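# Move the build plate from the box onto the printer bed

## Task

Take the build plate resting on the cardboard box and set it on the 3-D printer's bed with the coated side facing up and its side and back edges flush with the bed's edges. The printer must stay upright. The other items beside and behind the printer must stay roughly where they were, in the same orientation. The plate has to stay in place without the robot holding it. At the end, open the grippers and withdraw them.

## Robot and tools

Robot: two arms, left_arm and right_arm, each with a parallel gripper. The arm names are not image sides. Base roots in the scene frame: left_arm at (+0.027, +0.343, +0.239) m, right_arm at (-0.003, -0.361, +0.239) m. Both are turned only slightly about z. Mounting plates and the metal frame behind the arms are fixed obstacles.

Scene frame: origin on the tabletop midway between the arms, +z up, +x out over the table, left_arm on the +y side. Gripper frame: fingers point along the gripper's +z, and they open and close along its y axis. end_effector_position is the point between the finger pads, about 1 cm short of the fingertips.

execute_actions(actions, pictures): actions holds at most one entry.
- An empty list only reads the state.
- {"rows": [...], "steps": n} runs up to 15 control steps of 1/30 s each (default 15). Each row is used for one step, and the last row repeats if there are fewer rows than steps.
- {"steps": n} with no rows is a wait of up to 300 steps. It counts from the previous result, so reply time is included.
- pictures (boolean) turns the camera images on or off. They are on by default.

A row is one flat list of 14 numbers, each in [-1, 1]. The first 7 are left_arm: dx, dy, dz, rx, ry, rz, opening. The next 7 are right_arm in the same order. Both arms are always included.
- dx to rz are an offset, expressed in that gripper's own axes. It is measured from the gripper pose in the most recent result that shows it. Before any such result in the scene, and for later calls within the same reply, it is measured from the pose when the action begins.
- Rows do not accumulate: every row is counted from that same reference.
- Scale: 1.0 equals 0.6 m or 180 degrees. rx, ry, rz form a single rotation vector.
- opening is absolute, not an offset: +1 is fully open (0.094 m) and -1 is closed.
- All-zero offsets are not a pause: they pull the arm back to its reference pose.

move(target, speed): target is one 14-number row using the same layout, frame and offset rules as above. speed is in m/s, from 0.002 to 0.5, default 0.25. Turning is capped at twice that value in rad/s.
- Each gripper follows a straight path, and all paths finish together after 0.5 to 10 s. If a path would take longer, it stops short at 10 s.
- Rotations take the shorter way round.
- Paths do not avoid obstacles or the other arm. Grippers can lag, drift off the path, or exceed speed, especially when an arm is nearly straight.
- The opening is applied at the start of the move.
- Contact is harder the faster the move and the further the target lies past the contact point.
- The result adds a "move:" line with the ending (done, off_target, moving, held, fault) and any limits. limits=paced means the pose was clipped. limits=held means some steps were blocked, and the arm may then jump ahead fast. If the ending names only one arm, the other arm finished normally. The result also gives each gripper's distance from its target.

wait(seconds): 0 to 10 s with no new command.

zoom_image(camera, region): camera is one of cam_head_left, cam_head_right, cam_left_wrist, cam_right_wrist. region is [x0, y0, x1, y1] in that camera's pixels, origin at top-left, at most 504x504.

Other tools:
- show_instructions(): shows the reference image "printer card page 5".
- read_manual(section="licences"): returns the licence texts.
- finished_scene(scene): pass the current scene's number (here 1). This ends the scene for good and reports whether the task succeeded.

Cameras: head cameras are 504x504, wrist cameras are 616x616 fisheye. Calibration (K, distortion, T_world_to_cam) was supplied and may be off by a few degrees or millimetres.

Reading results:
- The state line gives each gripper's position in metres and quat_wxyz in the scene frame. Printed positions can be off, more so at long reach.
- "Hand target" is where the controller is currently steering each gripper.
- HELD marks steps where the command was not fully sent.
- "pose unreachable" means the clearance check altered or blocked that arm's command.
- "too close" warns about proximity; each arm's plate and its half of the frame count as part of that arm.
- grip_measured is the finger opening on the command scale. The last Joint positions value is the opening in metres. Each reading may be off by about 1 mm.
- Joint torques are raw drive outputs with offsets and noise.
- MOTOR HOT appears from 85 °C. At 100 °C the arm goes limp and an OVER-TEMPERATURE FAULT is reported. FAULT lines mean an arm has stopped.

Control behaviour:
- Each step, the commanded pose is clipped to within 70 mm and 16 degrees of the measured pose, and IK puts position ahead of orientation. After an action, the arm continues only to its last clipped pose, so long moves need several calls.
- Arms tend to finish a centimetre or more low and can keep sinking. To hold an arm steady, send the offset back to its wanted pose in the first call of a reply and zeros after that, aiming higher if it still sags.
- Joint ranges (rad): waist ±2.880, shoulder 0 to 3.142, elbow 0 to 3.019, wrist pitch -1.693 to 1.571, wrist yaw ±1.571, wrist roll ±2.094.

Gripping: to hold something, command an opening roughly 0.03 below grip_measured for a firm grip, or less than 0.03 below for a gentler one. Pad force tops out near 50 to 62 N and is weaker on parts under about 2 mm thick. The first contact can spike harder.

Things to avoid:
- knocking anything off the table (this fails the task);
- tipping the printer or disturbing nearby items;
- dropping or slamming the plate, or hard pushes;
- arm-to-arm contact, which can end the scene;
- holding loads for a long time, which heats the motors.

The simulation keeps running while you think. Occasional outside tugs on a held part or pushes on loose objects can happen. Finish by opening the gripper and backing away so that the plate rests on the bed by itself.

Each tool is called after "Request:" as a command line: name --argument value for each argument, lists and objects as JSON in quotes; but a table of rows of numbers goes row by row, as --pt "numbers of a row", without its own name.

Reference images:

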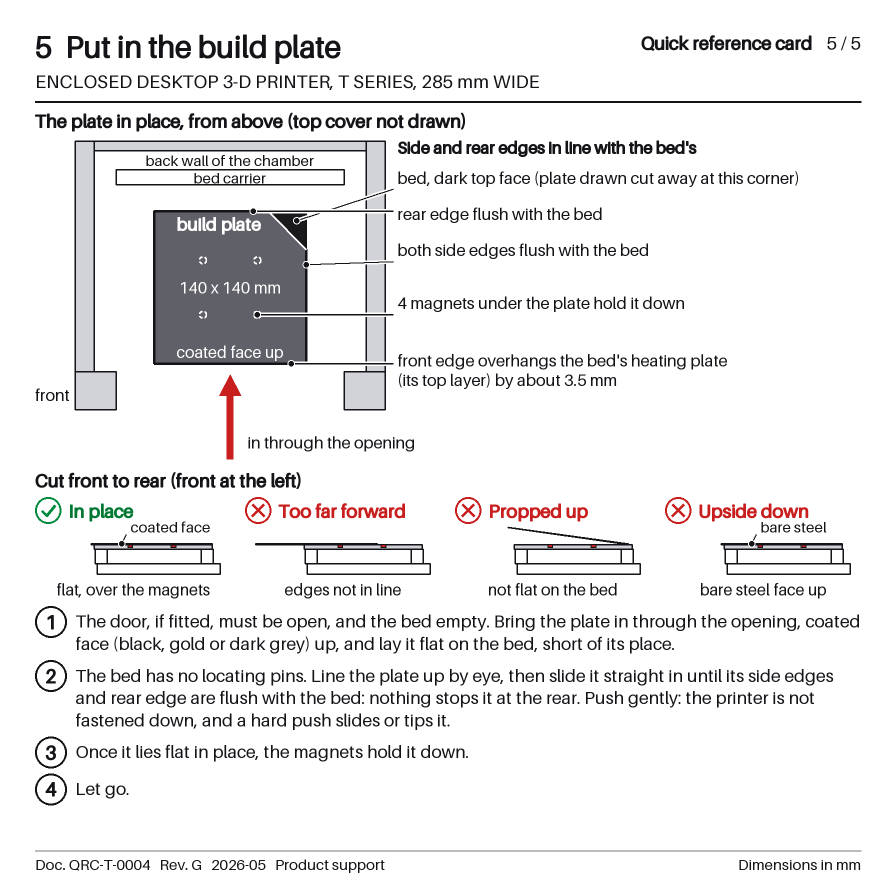

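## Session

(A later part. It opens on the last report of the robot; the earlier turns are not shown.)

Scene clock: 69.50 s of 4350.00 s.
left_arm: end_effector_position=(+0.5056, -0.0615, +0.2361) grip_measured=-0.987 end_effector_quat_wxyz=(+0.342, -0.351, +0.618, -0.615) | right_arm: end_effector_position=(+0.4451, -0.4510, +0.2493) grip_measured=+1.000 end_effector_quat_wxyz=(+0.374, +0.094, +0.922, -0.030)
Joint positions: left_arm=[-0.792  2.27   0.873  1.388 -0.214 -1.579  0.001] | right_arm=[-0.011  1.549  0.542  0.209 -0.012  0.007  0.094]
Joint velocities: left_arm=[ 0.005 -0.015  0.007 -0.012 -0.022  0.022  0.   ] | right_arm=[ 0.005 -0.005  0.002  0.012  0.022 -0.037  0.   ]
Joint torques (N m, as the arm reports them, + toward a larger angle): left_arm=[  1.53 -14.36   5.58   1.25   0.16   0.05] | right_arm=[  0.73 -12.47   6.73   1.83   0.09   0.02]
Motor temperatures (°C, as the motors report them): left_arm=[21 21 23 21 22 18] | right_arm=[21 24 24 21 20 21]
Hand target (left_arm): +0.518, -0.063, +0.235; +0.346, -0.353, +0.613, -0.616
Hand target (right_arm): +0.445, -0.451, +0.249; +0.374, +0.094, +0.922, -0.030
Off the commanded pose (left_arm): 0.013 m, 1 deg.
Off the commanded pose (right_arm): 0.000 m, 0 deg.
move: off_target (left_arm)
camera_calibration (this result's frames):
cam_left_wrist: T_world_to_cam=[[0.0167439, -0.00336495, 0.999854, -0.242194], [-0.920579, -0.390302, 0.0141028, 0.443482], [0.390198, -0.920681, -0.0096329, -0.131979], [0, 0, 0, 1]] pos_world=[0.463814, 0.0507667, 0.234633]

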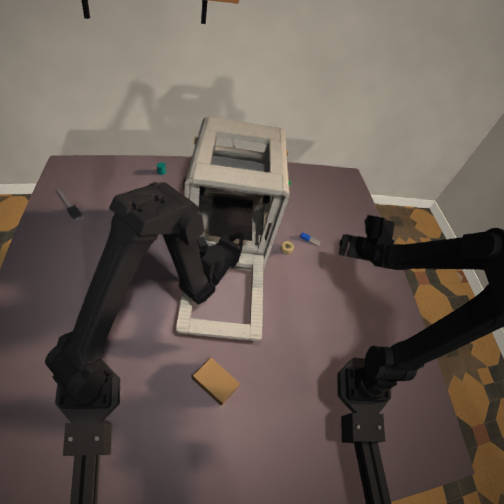

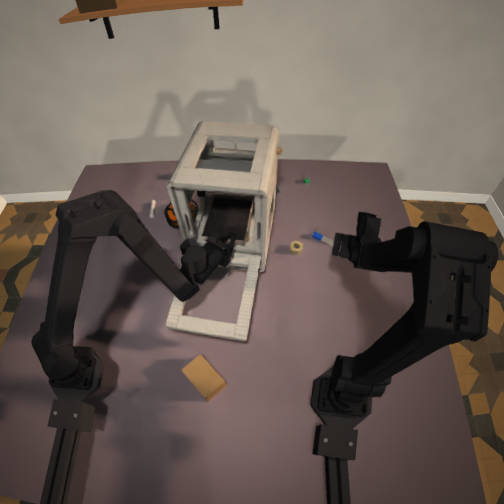

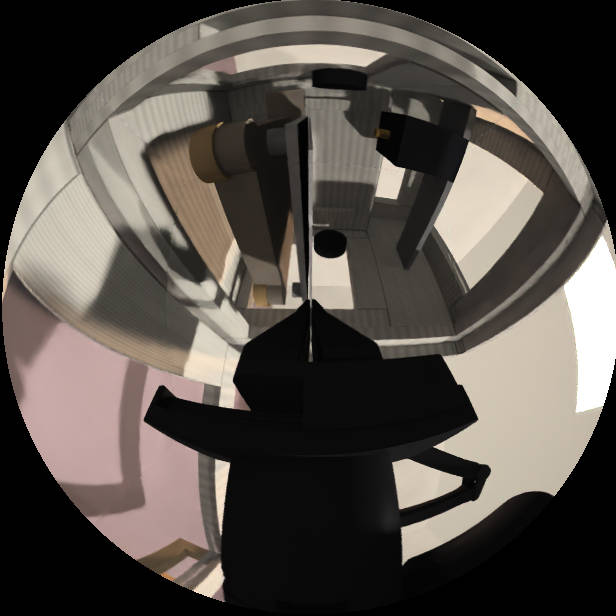

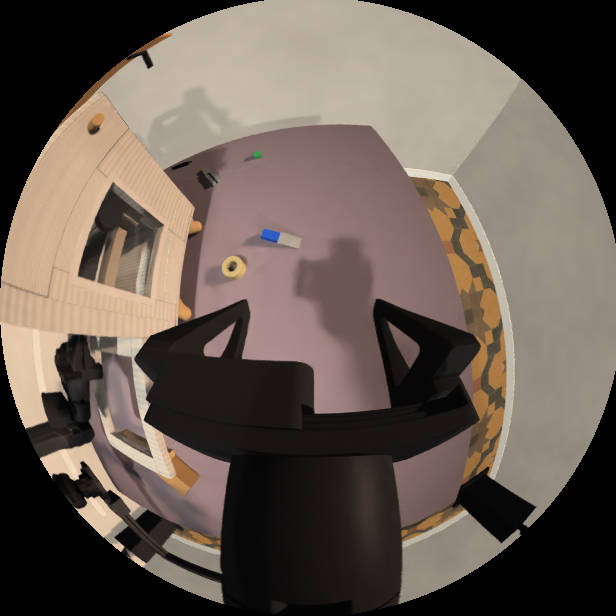

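Request:
move --target '[0,0.012,0,0,0,0,-1,0,0,0,0,0,0,1]' --speed 0.01

Request:
move --target '[0,0,0,0,0,0,-0.7,0,0,0,0,0,0,1]'

Request:
move --target '[0,0,-0.08,0,0,0,-0.7,0,0,0,0,0,0,1]' --speed 0.06

Request:
move --target '[0,0,0,0,-0.139,0,-0.7,0,0,0,0,0,0,1]'

Request:
move --target '[0,0,0,0,0,0.5,0.3,0,0,0,0,0,0,1]' --speed 0.4

Request:
zoom_image --camera "cam_left_wrist" --region '[180, 140, 440, 340]'

Scene clock: 72.93 s of 4350.00 s.
left_arm: end_effector_position=(+0.5054, -0.0614, +0.2352) grip_measured=-0.987 end_effector_quat_wxyz=(+0.342, -0.351, +0.618, -0.614) | right_arm: end_effector_position=(+0.4451, -0.4510, +0.2493) grip_measured=+1.000 end_effector_quat_wxyz=(+0.374, +0.094, +0.922, -0.030)
Joint positions: left_arm=[-0.792  2.272  0.873  1.388 -0.214 -1.579  0.001] | right_arm=[-0.011  1.549  0.542  0.209 -0.012  0.007  0.094]
Joint velocities: left_arm=[-0.005 -0.015 -0.022 -0.002  0.037 -0.007  0.001] | right_arm=[-0.015 -0.005 -0.022 -0.017  0.051 -0.022  0.   ]
Joint torques (N m, as the arm reports them, + toward a larger angle): left_arm=[  0.15 -14.41   3.69   2.01  -0.01  -0.01] | right_arm=[  1.23 -12.83   6.8    1.73   0.07   0.01]
Motor temperatures (°C, as the motors report them): left_arm=[21 21 23 21 22 18] | right_arm=[21 24 24 21 20 21]
Hand target (left_arm): +0.505, -0.061, +0.229; +0.342, -0.351, +0.618, -0.614
Hand target (right_arm): +0.445, -0.451, +0.249; +0.374, +0.094, +0.922, -0.030
Off the commanded pose (left_arm): 0.006 m, 0 deg.
Off the commanded pose (right_arm): 0.000 m, 0 deg.
move: done
camera_calibration (this result's frames):
cam_left_wrist: T_world_to_cam=[[0.0178498, -0.00441604, 0.999831, -0.241888], [-0.920564, -0.390314, 0.0147107, 0.443261], [0.390183, -0.920671, -0.0110323, -0.131464], [0, 0, 0, 1]] pos_world=[0.463663, 0.0509074, 0.233876]

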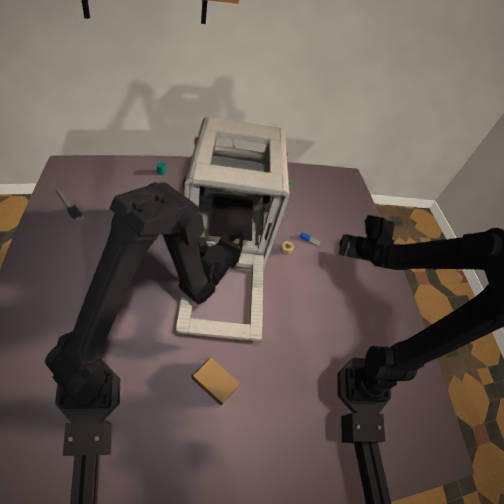

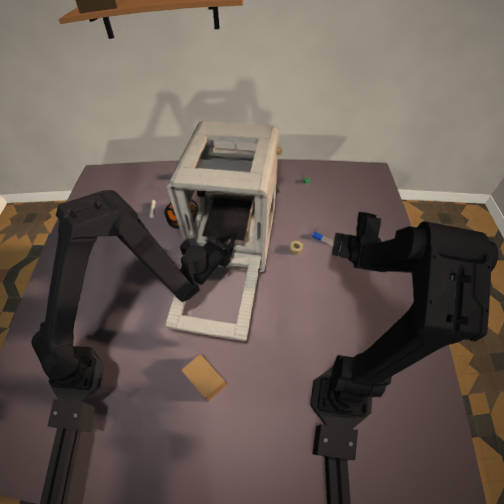

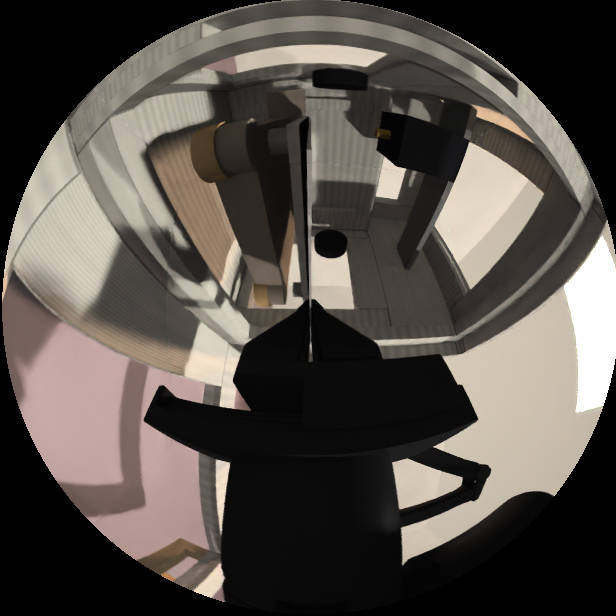

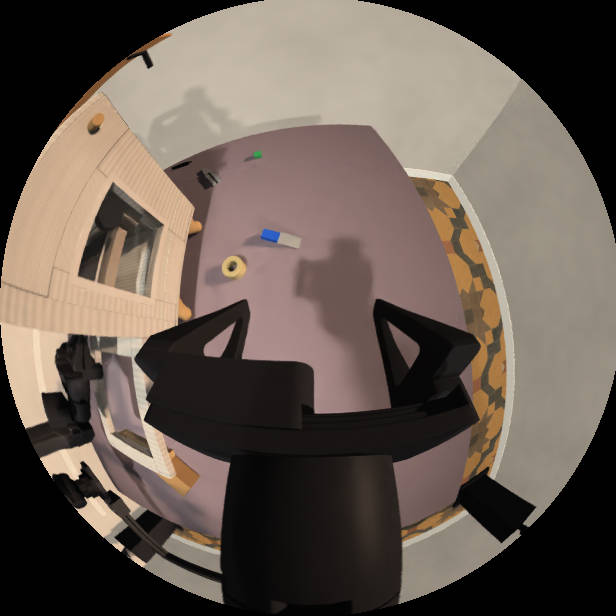

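Scene clock: 73.43 s of 4350.00 s.
left_arm: end_effector_position=(+0.5054, -0.0614, +0.2352) grip_measured=-0.702 end_effector_quat_wxyz=(+0.342, -0.351, +0.618, -0.614) | right_arm: end_effector_position=(+0.4451, -0.4510, +0.2493) grip_measured=+1.000 end_effector_quat_wxyz=(+0.374, +0.094, +0.922, -0.030)
Joint positions: left_arm=[-0.792  2.272  0.873  1.388 -0.214 -1.579  0.014] | right_arm=[-0.011  1.549  0.542  0.209 -0.012  0.007  0.094]
Joint velocities: left_arm=[ 0.015  0.005 -0.017  0.002 -0.007  0.037  0.   ] | right_arm=[ 0.005 -0.005  0.002  0.007  0.066 -0.051  0.   ]
Joint torques (N m, as the arm reports them, + toward a larger angle): left_arm=[  0.67 -16.19   3.25   1.5   -0.04   0.02] | right_arm=[  1.21 -12.27   6.87   1.82   0.1   -0.03]
Motor temperatures (°C, as the motors report them): left_arm=[21 21 23 21 22 18] | right_arm=[21 24 24 21 20 21]
Hand target (left_arm): +0.505, -0.061, +0.235; +0.342, -0.351, +0.618, -0.614
Hand target (right_arm): +0.445, -0.451, +0.249; +0.374, +0.094, +0.922, -0.030
Off the commanded pose (left_arm): 0.000 m, 0 deg.
Off the commanded pose (right_arm): 0.000 m, 0 deg.
move: done
camera_calibration (this result's frames):
cam_left_wrist: T_world_to_cam=[[0.0178498, -0.00441604, 0.999831, -0.241888], [-0.920564, -0.390314, 0.0147107, 0.443261], [0.390183, -0.920671, -0.0110323, -0.131464], [0, 0, 0, 1]] pos_world=[0.463663, 0.0509074, 0.233876]

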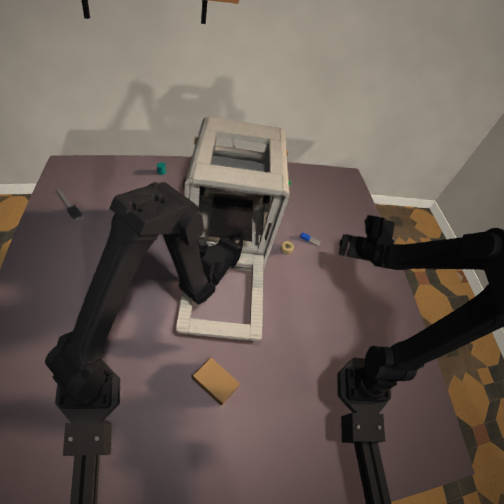

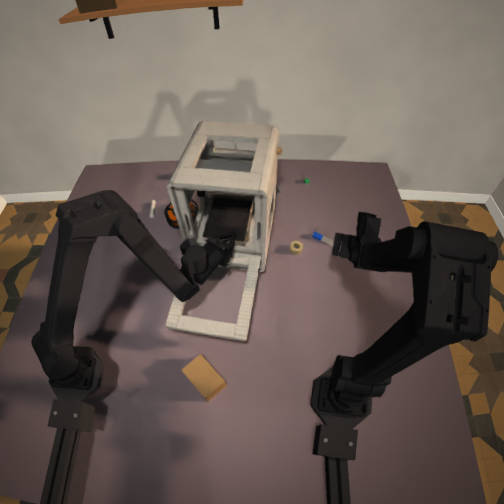

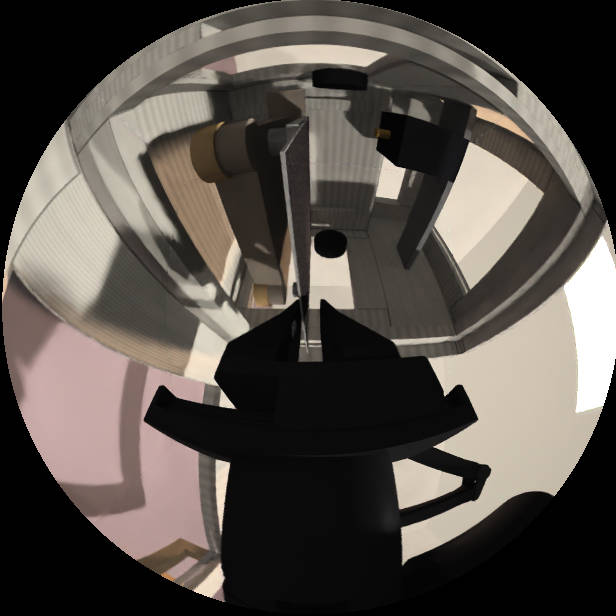

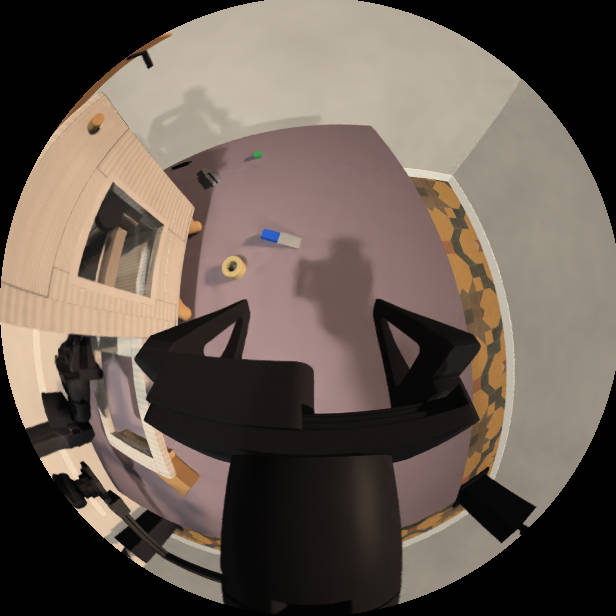

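Scene clock: 74.53 s of 4350.00 s.
left_arm: end_effector_position=(+0.4696, -0.0300, +0.2201) grip_measured=-0.701 end_effector_quat_wxyz=(+0.341, -0.358, +0.630, -0.598) | right_arm: end_effector_position=(+0.4451, -0.4510, +0.2493) grip_measured=+1.000 end_effector_quat_wxyz=(+0.374, +0.094, +0.922, -0.030)
Joint positions: left_arm=[-0.801  2.272  0.75   1.471 -0.233 -1.579  0.014] | right_arm=[-0.011  1.549  0.542  0.209 -0.012  0.007  0.094]
Joint velocities: left_arm=[-0.015 -0.005  0.012  0.012  0.007  0.007 -0.   ] | right_arm=[ 0.005  0.005 -0.012 -0.002 -0.081 -0.022  0.   ]
Joint torques (N m, as the arm reports them, + toward a larger angle): left_arm=[ -0.88 -16.74   1.69   2.48  -0.17   0.08] | right_arm=[  0.92 -12.29   6.91   1.73   0.07   0.02]
Motor temperatures (°C, as the motors report them): left_arm=[21 21 23 21 22 18] | right_arm=[21 24 24 21 20 21]
Hand target (left_arm): +0.465, -0.036, +0.236; +0.342, -0.351, +0.618, -0.614
Hand target (right_arm): +0.445, -0.451, +0.249; +0.374, +0.094, +0.922, -0.030
Off the commanded pose (left_arm): 0.018 m, 2 deg.
Off the commanded pose (right_arm): 0.000 m, 0 deg.
move: off_target (left_arm)
camera_calibration (this result's frames):
cam_left_wrist: T_world_to_cam=[[0.0473547, -0.0330272, 0.998332, -0.240424], [-0.916023, -0.399986, 0.030218, 0.416871], [0.39832, -0.915926, -0.0491949, -0.0840229], [0, 0, 0, 1]] pos_world=[0.426716, 0.081843, 0.223292]

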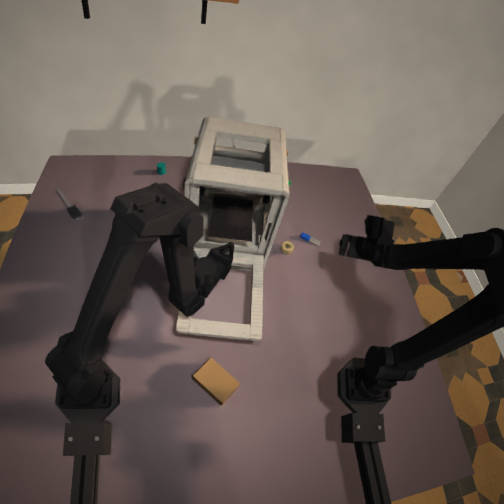

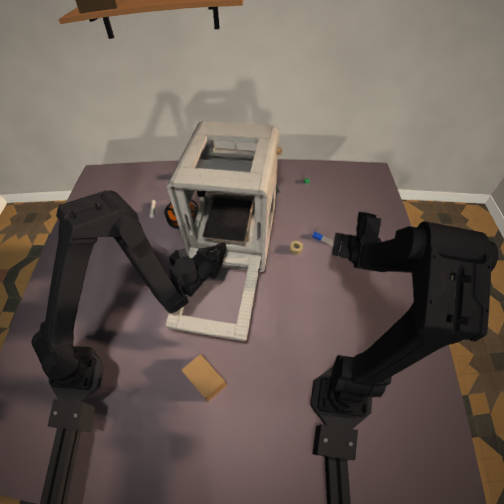

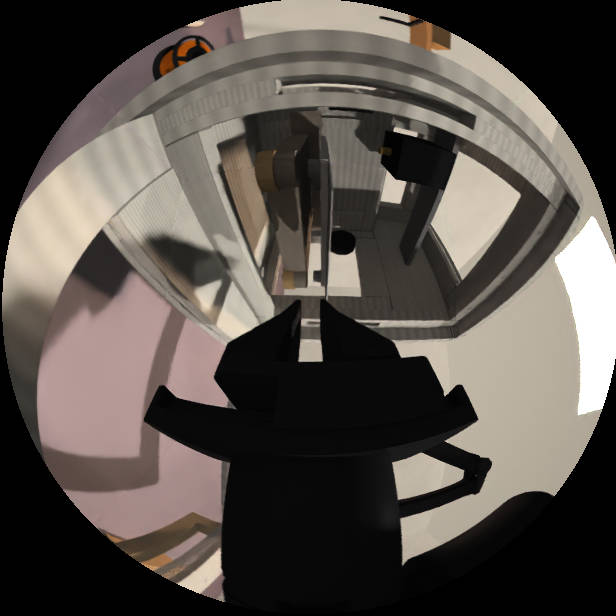

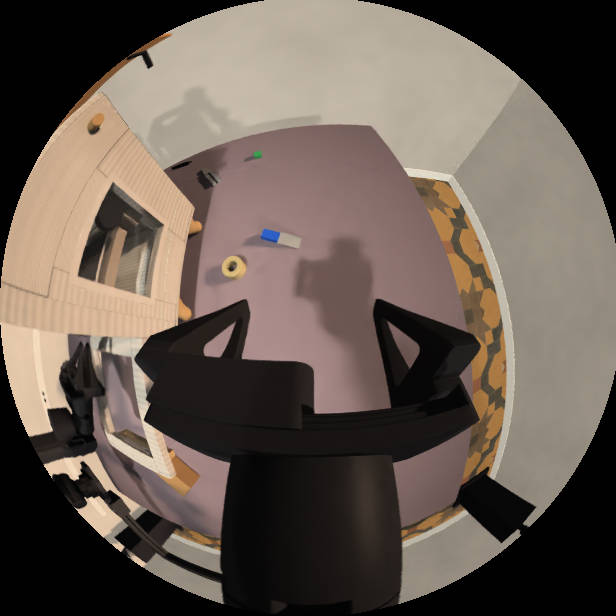

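Scene clock: 75.80 s of 4350.00 s.
left_arm: end_effector_position=(+0.4688, -0.0210, +0.2271) grip_measured=-0.701 end_effector_quat_wxyz=(+0.474, -0.478, +0.536, -0.509) | right_arm: end_effector_position=(+0.4451, -0.4510, +0.2493) grip_measured=+1.000 end_effector_quat_wxyz=(+0.374, +0.094, +0.922, -0.030)
Joint positions: left_arm=[-0.941  2.272  0.83   1.399 -0.816 -1.579  0.014] | right_arm=[-0.011  1.549  0.542  0.209 -0.012  0.007  0.094]
Joint velocities: left_arm=[-0.005 -0.005  0.002  0.002 -0.037 -0.022 -0.   ] | right_arm=[ 0.005 -0.024  0.007  0.007  0.066 -0.022  0.   ]
Joint torques (N m, as the arm reports them, + toward a larger angle): left_arm=[  0.   -13.28   4.24   0.99  -0.22  -0.01] | right_arm=[  0.64 -12.78   6.75   1.92   0.03   0.01]
Motor temperatures (°C, as the motors report them): left_arm=[21 21 23 21 22 18] | right_arm=[21 24 24 21 20 21]
Hand target (left_arm): +0.468, -0.029, +0.220; +0.471, -0.478, +0.540, -0.508
Hand target (right_arm): +0.445, -0.451, +0.249; +0.374, +0.094, +0.922, -0.030
Off the commanded pose (left_arm): 0.011 m, 1 deg.
Off the commanded pose (right_arm): 0.000 m, 0 deg.
move: off_target (left_arm)
camera_calibration (this result's frames):
cam_left_wrist: T_world_to_cam=[[0.0349303, -0.0277355, 0.999005, -0.241257], [-0.657332, -0.753598, 0.00206147, 0.29724], [0.752791, -0.65675, -0.0445548, -0.236953], [0, 0, 0, 1]] pos_world=[0.382188, 0.061689, 0.229847]

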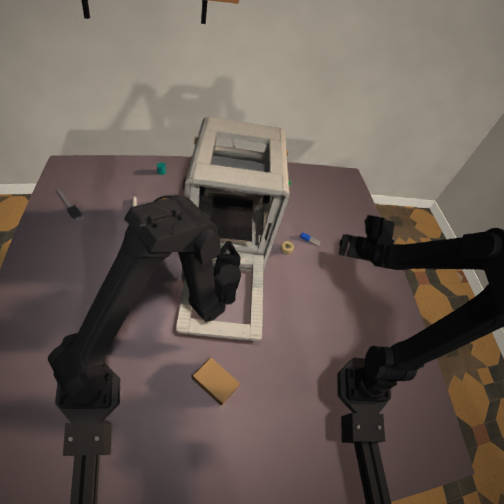

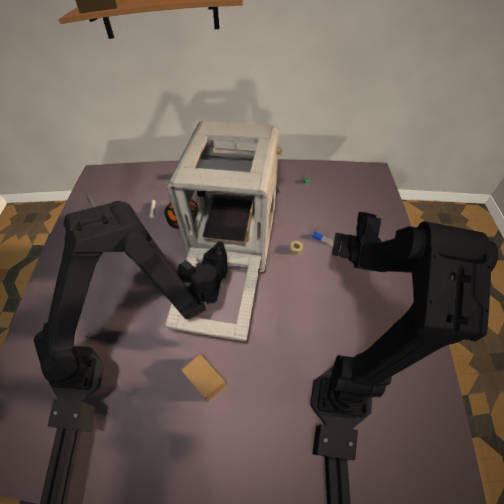

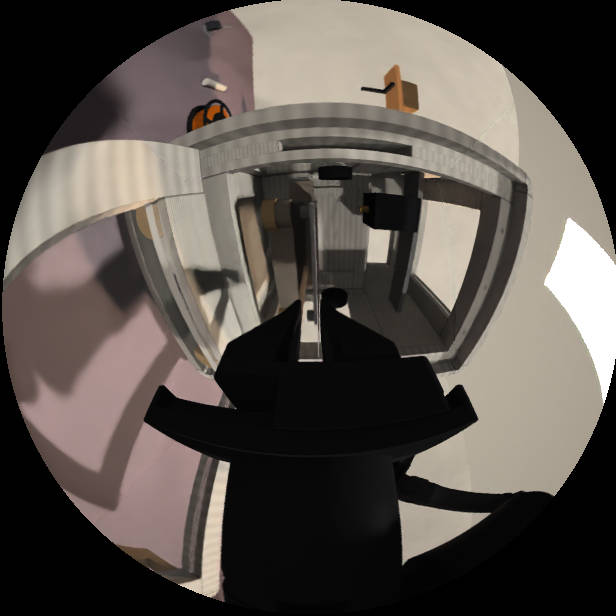

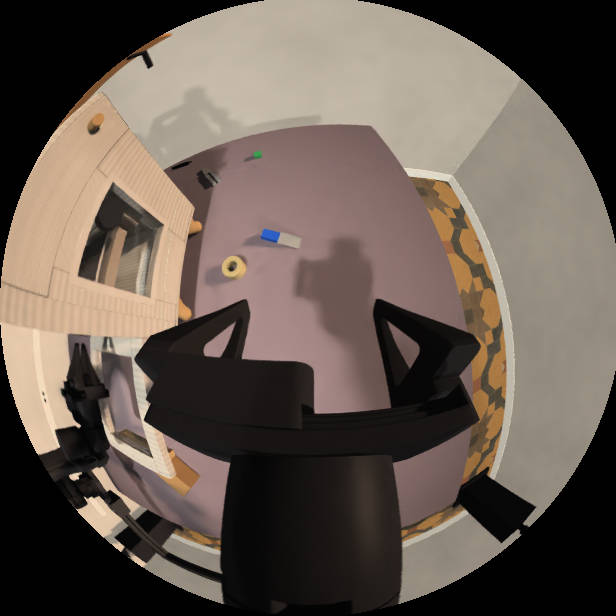

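Scene clock: 78.43 s of 4350.00 s.
left_arm: end_effector_position=(+0.4688, -0.0210, +0.2271) grip_measured=+0.299 end_effector_quat_wxyz=(+0.695, +0.036, +0.717, -0.030) | right_arm: end_effector_position=(+0.4451, -0.4510, +0.2493) grip_measured=+1.000 end_effector_quat_wxyz=(+0.374, +0.094, +0.922, -0.030)
Joint positions: left_arm=[-0.941  2.272  0.83   1.399 -0.816 -0.022  0.061] | right_arm=[-0.011  1.549  0.542  0.209 -0.012  0.007  0.094]
Joint velocities: left_arm=[ 0.015 -0.015  0.002 -0.017 -0.022  0.066 -0.001] | right_arm=[-0.005  0.005  0.002  0.022  0.007 -0.007  0.   ]
Joint torques (N m, as the arm reports them, + toward a larger angle): left_arm=[  0.37 -15.95   2.85   1.31   0.01   0.13] | right_arm=[  0.45 -11.86   6.93   1.73   0.05   0.03]
Motor temperatures (°C, as the motors report them): left_arm=[21 21 22 21 22 18] | right_arm=[21 24 24 21 20 21]
Hand target (left_arm): +0.469, -0.021, +0.227; +0.695, +0.041, +0.717, -0.025
Hand target (right_arm): +0.445, -0.451, +0.249; +0.374, +0.094, +0.922, -0.030
Off the commanded pose (left_arm): 0.000 m, 1 deg.
Off the commanded pose (right_arm): 0.000 m, 0 deg.
move: done
camera_calibration (this result's frames):
cam_left_wrist: T_world_to_cam=[[-0.0870033, -0.996152, -0.010572, 0.0248187], [-0.606731, 0.0614025, -0.792532, 0.47112], [0.790131, -0.0625385, -0.609739, -0.113601], [0, 0, 0, 1]] pos_world=[0.377762, -0.0113092, 0.304373]

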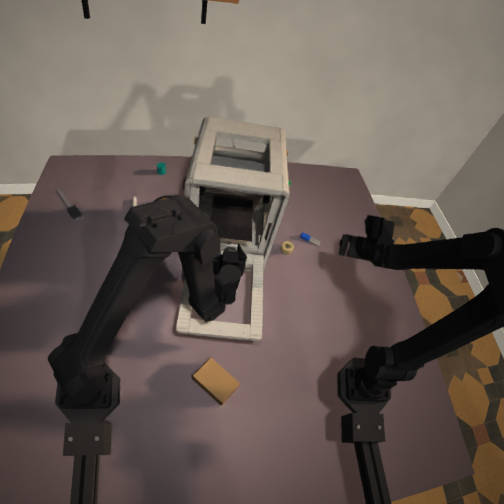

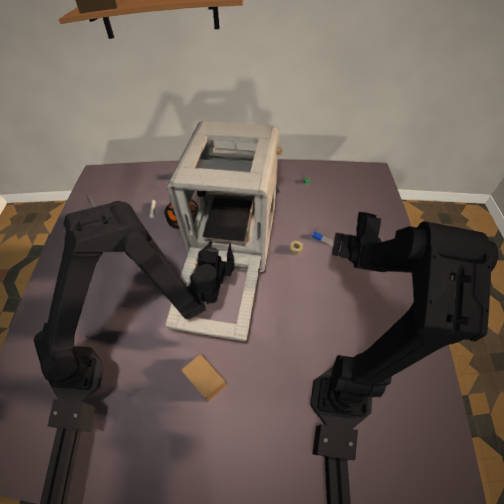

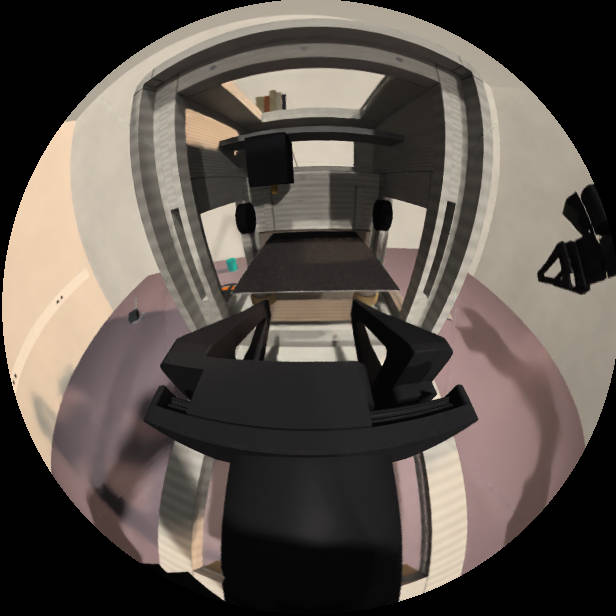

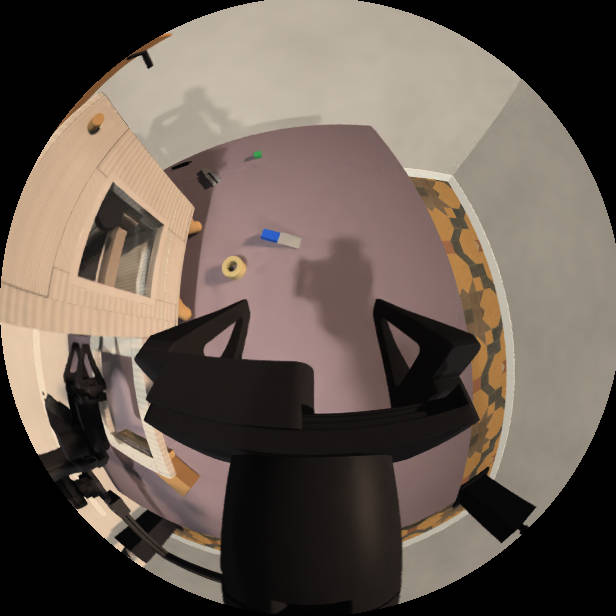

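Region (180, 140, 440, 340) of cam_left_wrist's 616x616 image, scaled by 1.938, with more detail than that image has; it fills the top 388 rows of this view, and the rest is white.

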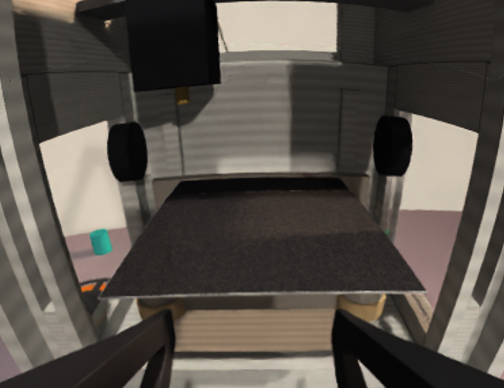

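Request:
move --target '[-0.008,-0.006,0.095,0,0,0,0.3,0,0,0,0,0,0,1]' --speed 0.02

Request:
zoom_image --camera "cam_left_wrist" --region '[200, 200, 420, 340]'

Scene clock: 83.27 s of 4350.00 s.
left_arm: end_effector_position=(+0.5121, -0.0304, +0.2331) grip_measured=+0.299 end_effector_quat_wxyz=(+0.695, +0.040, +0.717, -0.034) | right_arm: end_effector_position=(+0.4451, -0.4510, +0.2493) grip_measured=+1.000 end_effector_quat_wxyz=(+0.374, +0.094, +0.922, -0.030)
Joint positions: left_arm=[-0.878  2.272  0.919  1.314 -0.741 -0.019  0.061] | right_arm=[-0.011  1.549  0.542  0.209 -0.012  0.007  0.094]
Joint velocities: left_arm=[ 0.005 -0.005  0.017 -0.012  0.022 -0.007 -0.001] | right_arm=[ 0.005 -0.015 -0.012 -0.007 -0.022  0.022  0.   ]
Joint torques (N m, as the arm reports them, + toward a larger angle): left_arm=[  1.86 -15.47   5.8    0.7    0.08   0.03] | right_arm=[  0.58 -12.09   6.83   1.73   0.06   0.02]
Motor temperatures (°C, as the motors report them): left_arm=[21 21 22 21 22 18] | right_arm=[21 24 24 21 20 21]
Hand target (left_arm): +0.525, -0.030, +0.230; +0.695, +0.036, +0.717, -0.029
Hand target (right_arm): +0.445, -0.451, +0.249; +0.374, +0.094, +0.922, -0.030
Off the commanded pose (left_arm): 0.014 m, 1 deg.
Off the commanded pose (right_arm): 0.000 m, 0 deg.
move: off_target (left_arm)
camera_calibration (this result's frames):
cam_left_wrist: T_world_to_cam=[[-0.099557, -0.994991, -0.00896693, 0.0253799], [-0.605833, 0.0677624, -0.792701, 0.502494], [0.789338, -0.0734865, -0.609545, -0.14465], [0, 0, 0, 1]] pos_world=[0.421132, -0.0194272, 0.310384]

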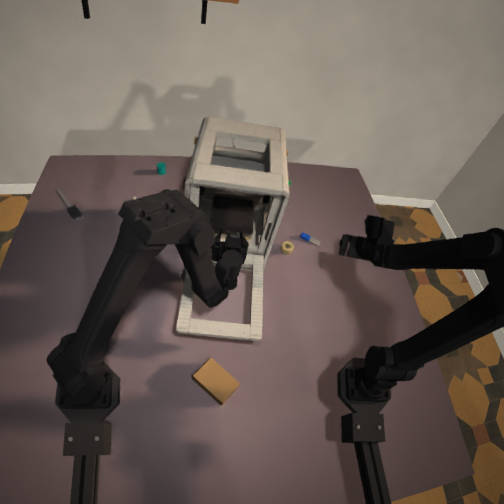

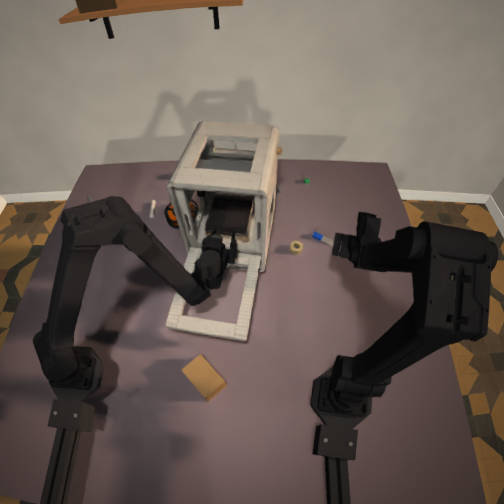

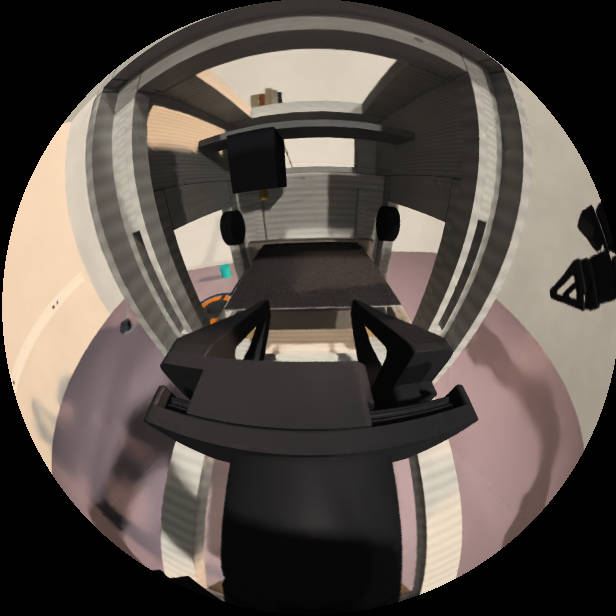

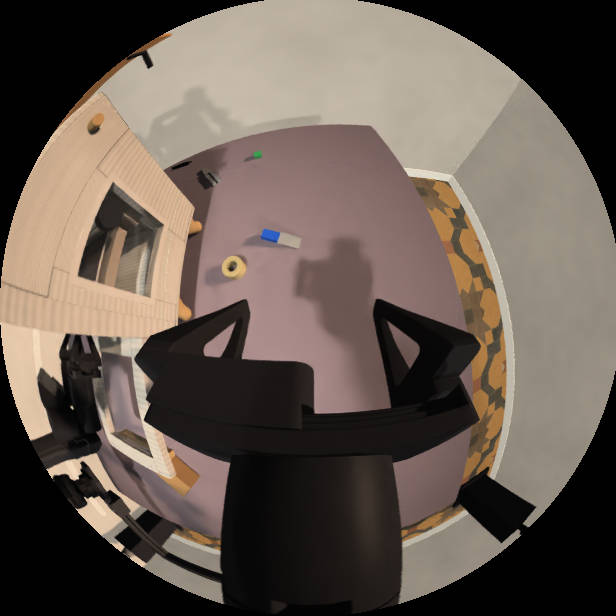

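Region (200, 200, 420, 340) of cam_left_wrist's 616x616 image, scaled by 2.291, with more detail than that image has; it fills the top 321 rows of this view, and the rest is white.

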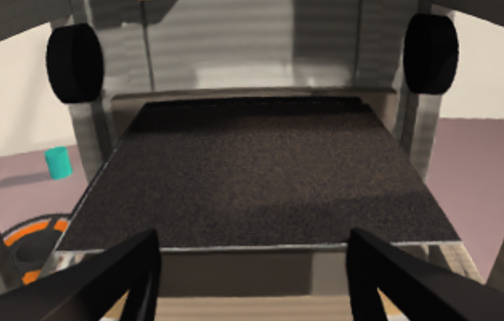

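Request:
move --target '[0.006,0.006,0.042,-0.01,0,0,0.3,0,0,0,0,0,0,1]' --speed 0.015

Request:
zoom_image --camera "cam_left_wrist" --region '[200, 200, 420, 340]'

Request:
zoom_image --camera "cam_head_right" --region '[185, 180, 275, 270]'

Scene clock: 87.93 s of 4350.00 s.
left_arm: end_effector_position=(+0.5238, -0.0314, +0.2365) grip_measured=+0.299 end_effector_quat_wxyz=(+0.697, +0.033, +0.715, -0.032) | right_arm: end_effector_position=(+0.4451, -0.4510, +0.2493) grip_measured=+1.000 end_effector_quat_wxyz=(+0.374, +0.094, +0.922, -0.030)
Joint positions: left_arm=[-0.865  2.273  0.946  1.296 -0.741 -0.019  0.061] | right_arm=[-0.011  1.549  0.542  0.209 -0.012  0.007  0.094]
Joint velocities: left_arm=[-0.005 -0.005 -0.012  0.007  0.007 -0.022  0.   ] | right_arm=[-0.024  0.005  0.007 -0.002 -0.037  0.037  0.   ]
Joint torques (N m, as the arm reports them, + toward a larger angle): left_arm=[  1.12 -14.15   6.02   0.79  -0.04  -0.02] | right_arm=[  1.43 -13.02   6.86   1.66   0.06   0.04]
Motor temperatures (°C, as the motors report them): left_arm=[21 22 23 21 22 18] | right_arm=[21 24 24 21 20 21]
Hand target (left_arm): +0.537, -0.029, +0.229; +0.696, +0.029, +0.717, -0.023
Hand target (right_arm): +0.445, -0.451, +0.249; +0.374, +0.094, +0.922, -0.030
Off the commanded pose (left_arm): 0.016 m, 1 deg.
Off the commanded pose (right_arm): 0.000 m, 0 deg.
move: off_target (left_arm)
camera_calibration (this result's frames):
cam_left_wrist: T_world_to_cam=[[-0.0862124, -0.99627, -0.00355209, 0.0173232], [-0.602414, 0.0549691, -0.796288, 0.511014], [0.793514, -0.0665101, -0.604907, -0.154977], [0, 0, 0, 1]] pos_world=[0.432312, -0.0211389, 0.313229]

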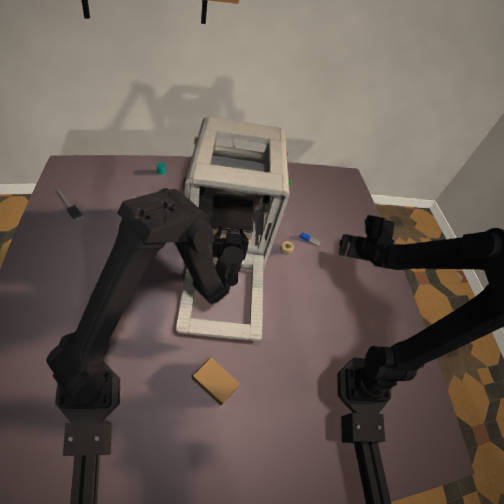

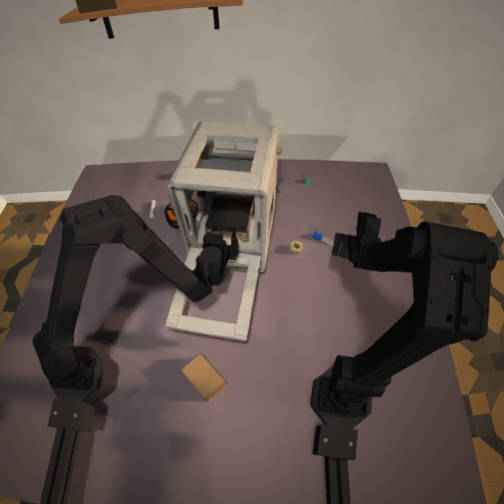

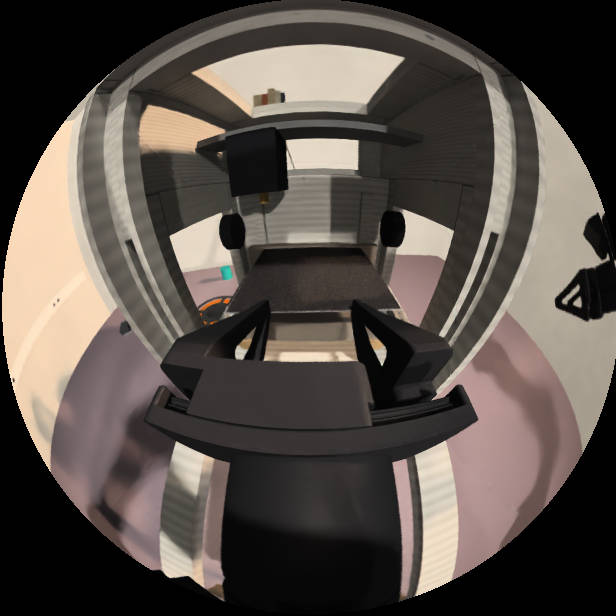

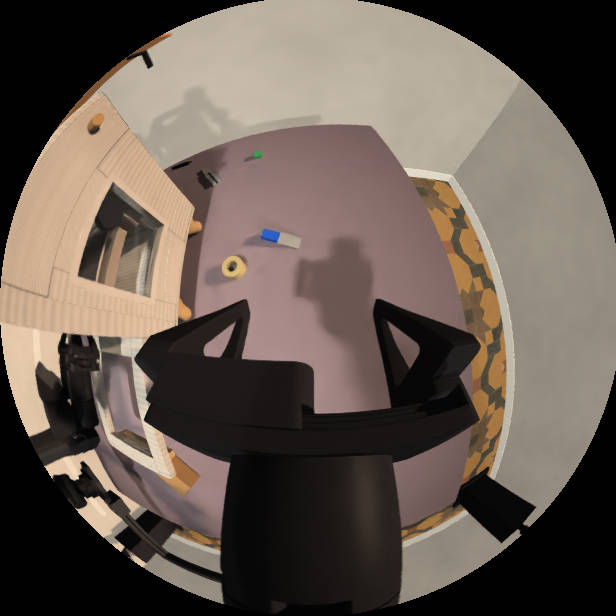

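Region (200, 200, 420, 340) of cam_left_wrist's 616x616 image, scaled by 2.291, with more detail than that image has; it fills the top 321 rows of this view, and the rest is white.

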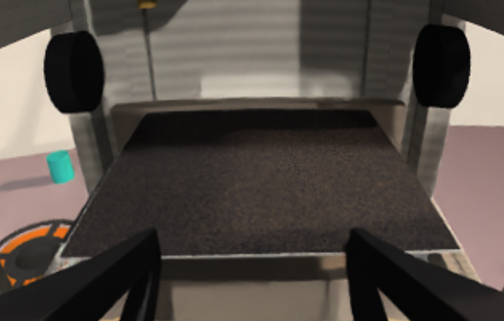

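Region (185, 180, 275, 270) of cam_head_right's 504x504 image, scaled by 5.600, with more detail than that image has.

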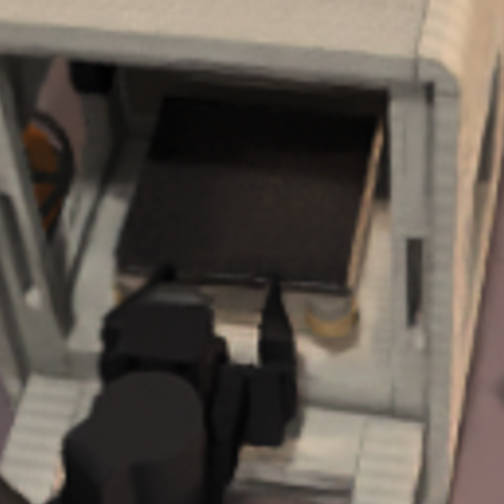

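Request:
move --target '[0.022,0.01,0.03,-0.006,0,0,0.3,0,0,0,0,0,0,1]' --speed 0.015

Request:
zoom_image --camera "cam_left_wrist" --region '[200, 220, 420, 340]'

Scene clock: 91.60 s of 4350.00 s.
left_arm: end_effector_position=(+0.5286, -0.0289, +0.2288) grip_measured=+0.299 end_effector_quat_wxyz=(+0.696, +0.034, +0.717, -0.029) | right_arm: end_effector_position=(+0.4451, -0.4510, +0.2493) grip_measured=+1.000 end_effector_quat_wxyz=(+0.374, +0.094, +0.922, -0.030)
Joint positions: left_arm=[-0.855  2.292  0.957  1.296 -0.734 -0.019  0.061] | right_arm=[-0.011  1.549  0.542  0.209 -0.012  0.007  0.094]
Joint velocities: left_arm=[-0.015  0.005 -0.007 -0.017  0.125 -0.022 -0.   ] | right_arm=[-0.005 -0.005 -0.007 -0.007 -0.022 -0.037  0.   ]
Joint torques (N m, as the arm reports them, + toward a larger angle): left_arm=[  2.13 -14.45   5.78   1.43   0.14   0.02] | right_arm=[  0.55 -12.39   6.86   1.78   0.1    0.  ]
Motor temperatures (°C, as the motors report them): left_arm=[21 22 23 21 22 18] | right_arm=[21 24 24 21 20 21]
Hand target (left_arm): +0.541, -0.026, +0.223; +0.698, +0.027, +0.716, -0.025
Hand target (right_arm): +0.445, -0.451, +0.249; +0.374, +0.094, +0.922, -0.030
Off the commanded pose (left_arm): 0.015 m, 1 deg.
Off the commanded pose (right_arm): 0.000 m, 0 deg.
move: off_target (left_arm)
camera_calibration (this result's frames):
cam_left_wrist: T_world_to_cam=[[-0.0828334, -0.996529, -0.00829779, 0.0195083], [-0.606636, 0.0570273, -0.792931, 0.509123], [0.790652, -0.0606475, -0.609254, -0.16062], [0, 0, 0, 1]] pos_world=[0.437463, -0.0193345, 0.306003]

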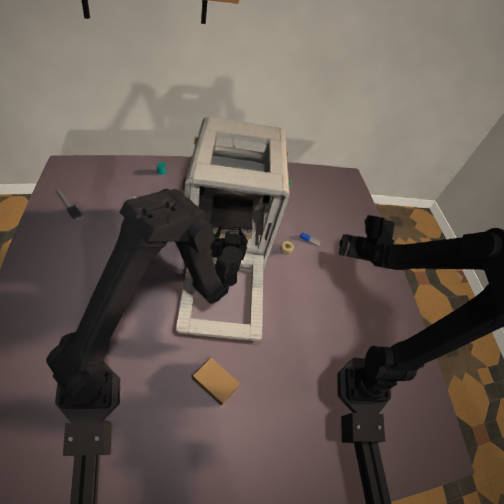

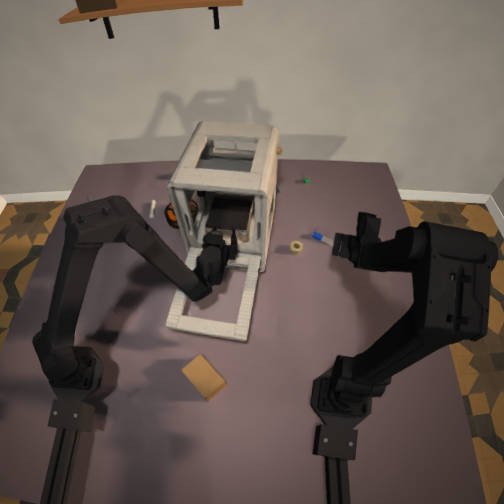

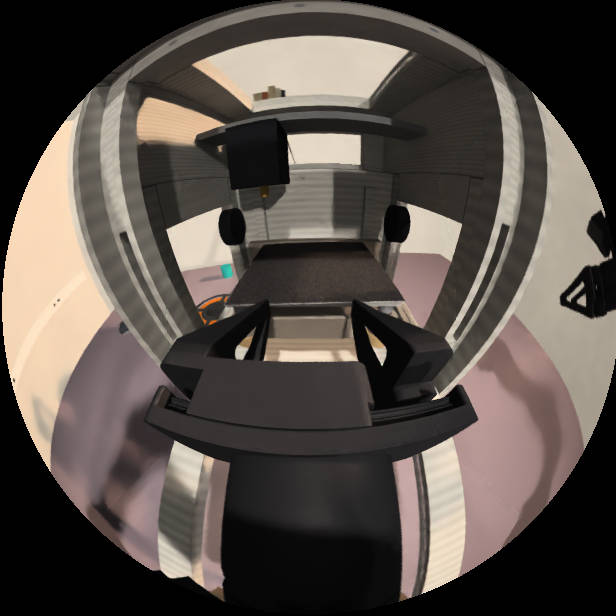

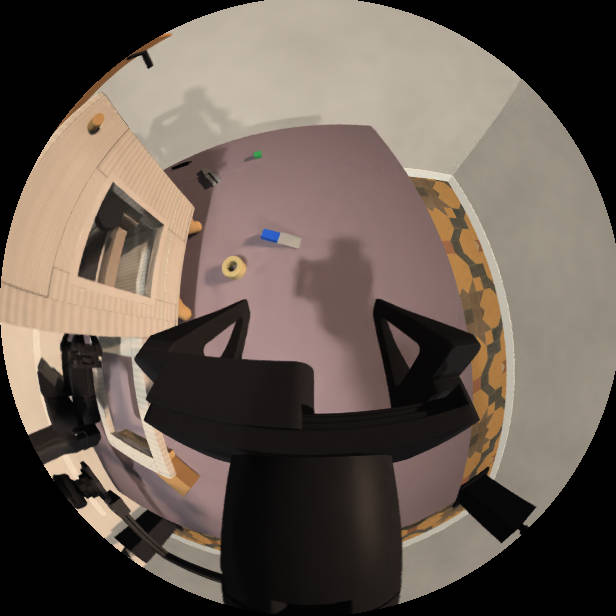

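Region (200, 220, 420, 340) of cam_left_wrist's 616x616 image, scaled by 2.291, with more detail than that image has; it fills the top 275 rows of this view, and the rest is white.

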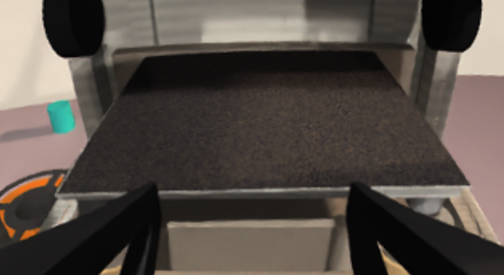

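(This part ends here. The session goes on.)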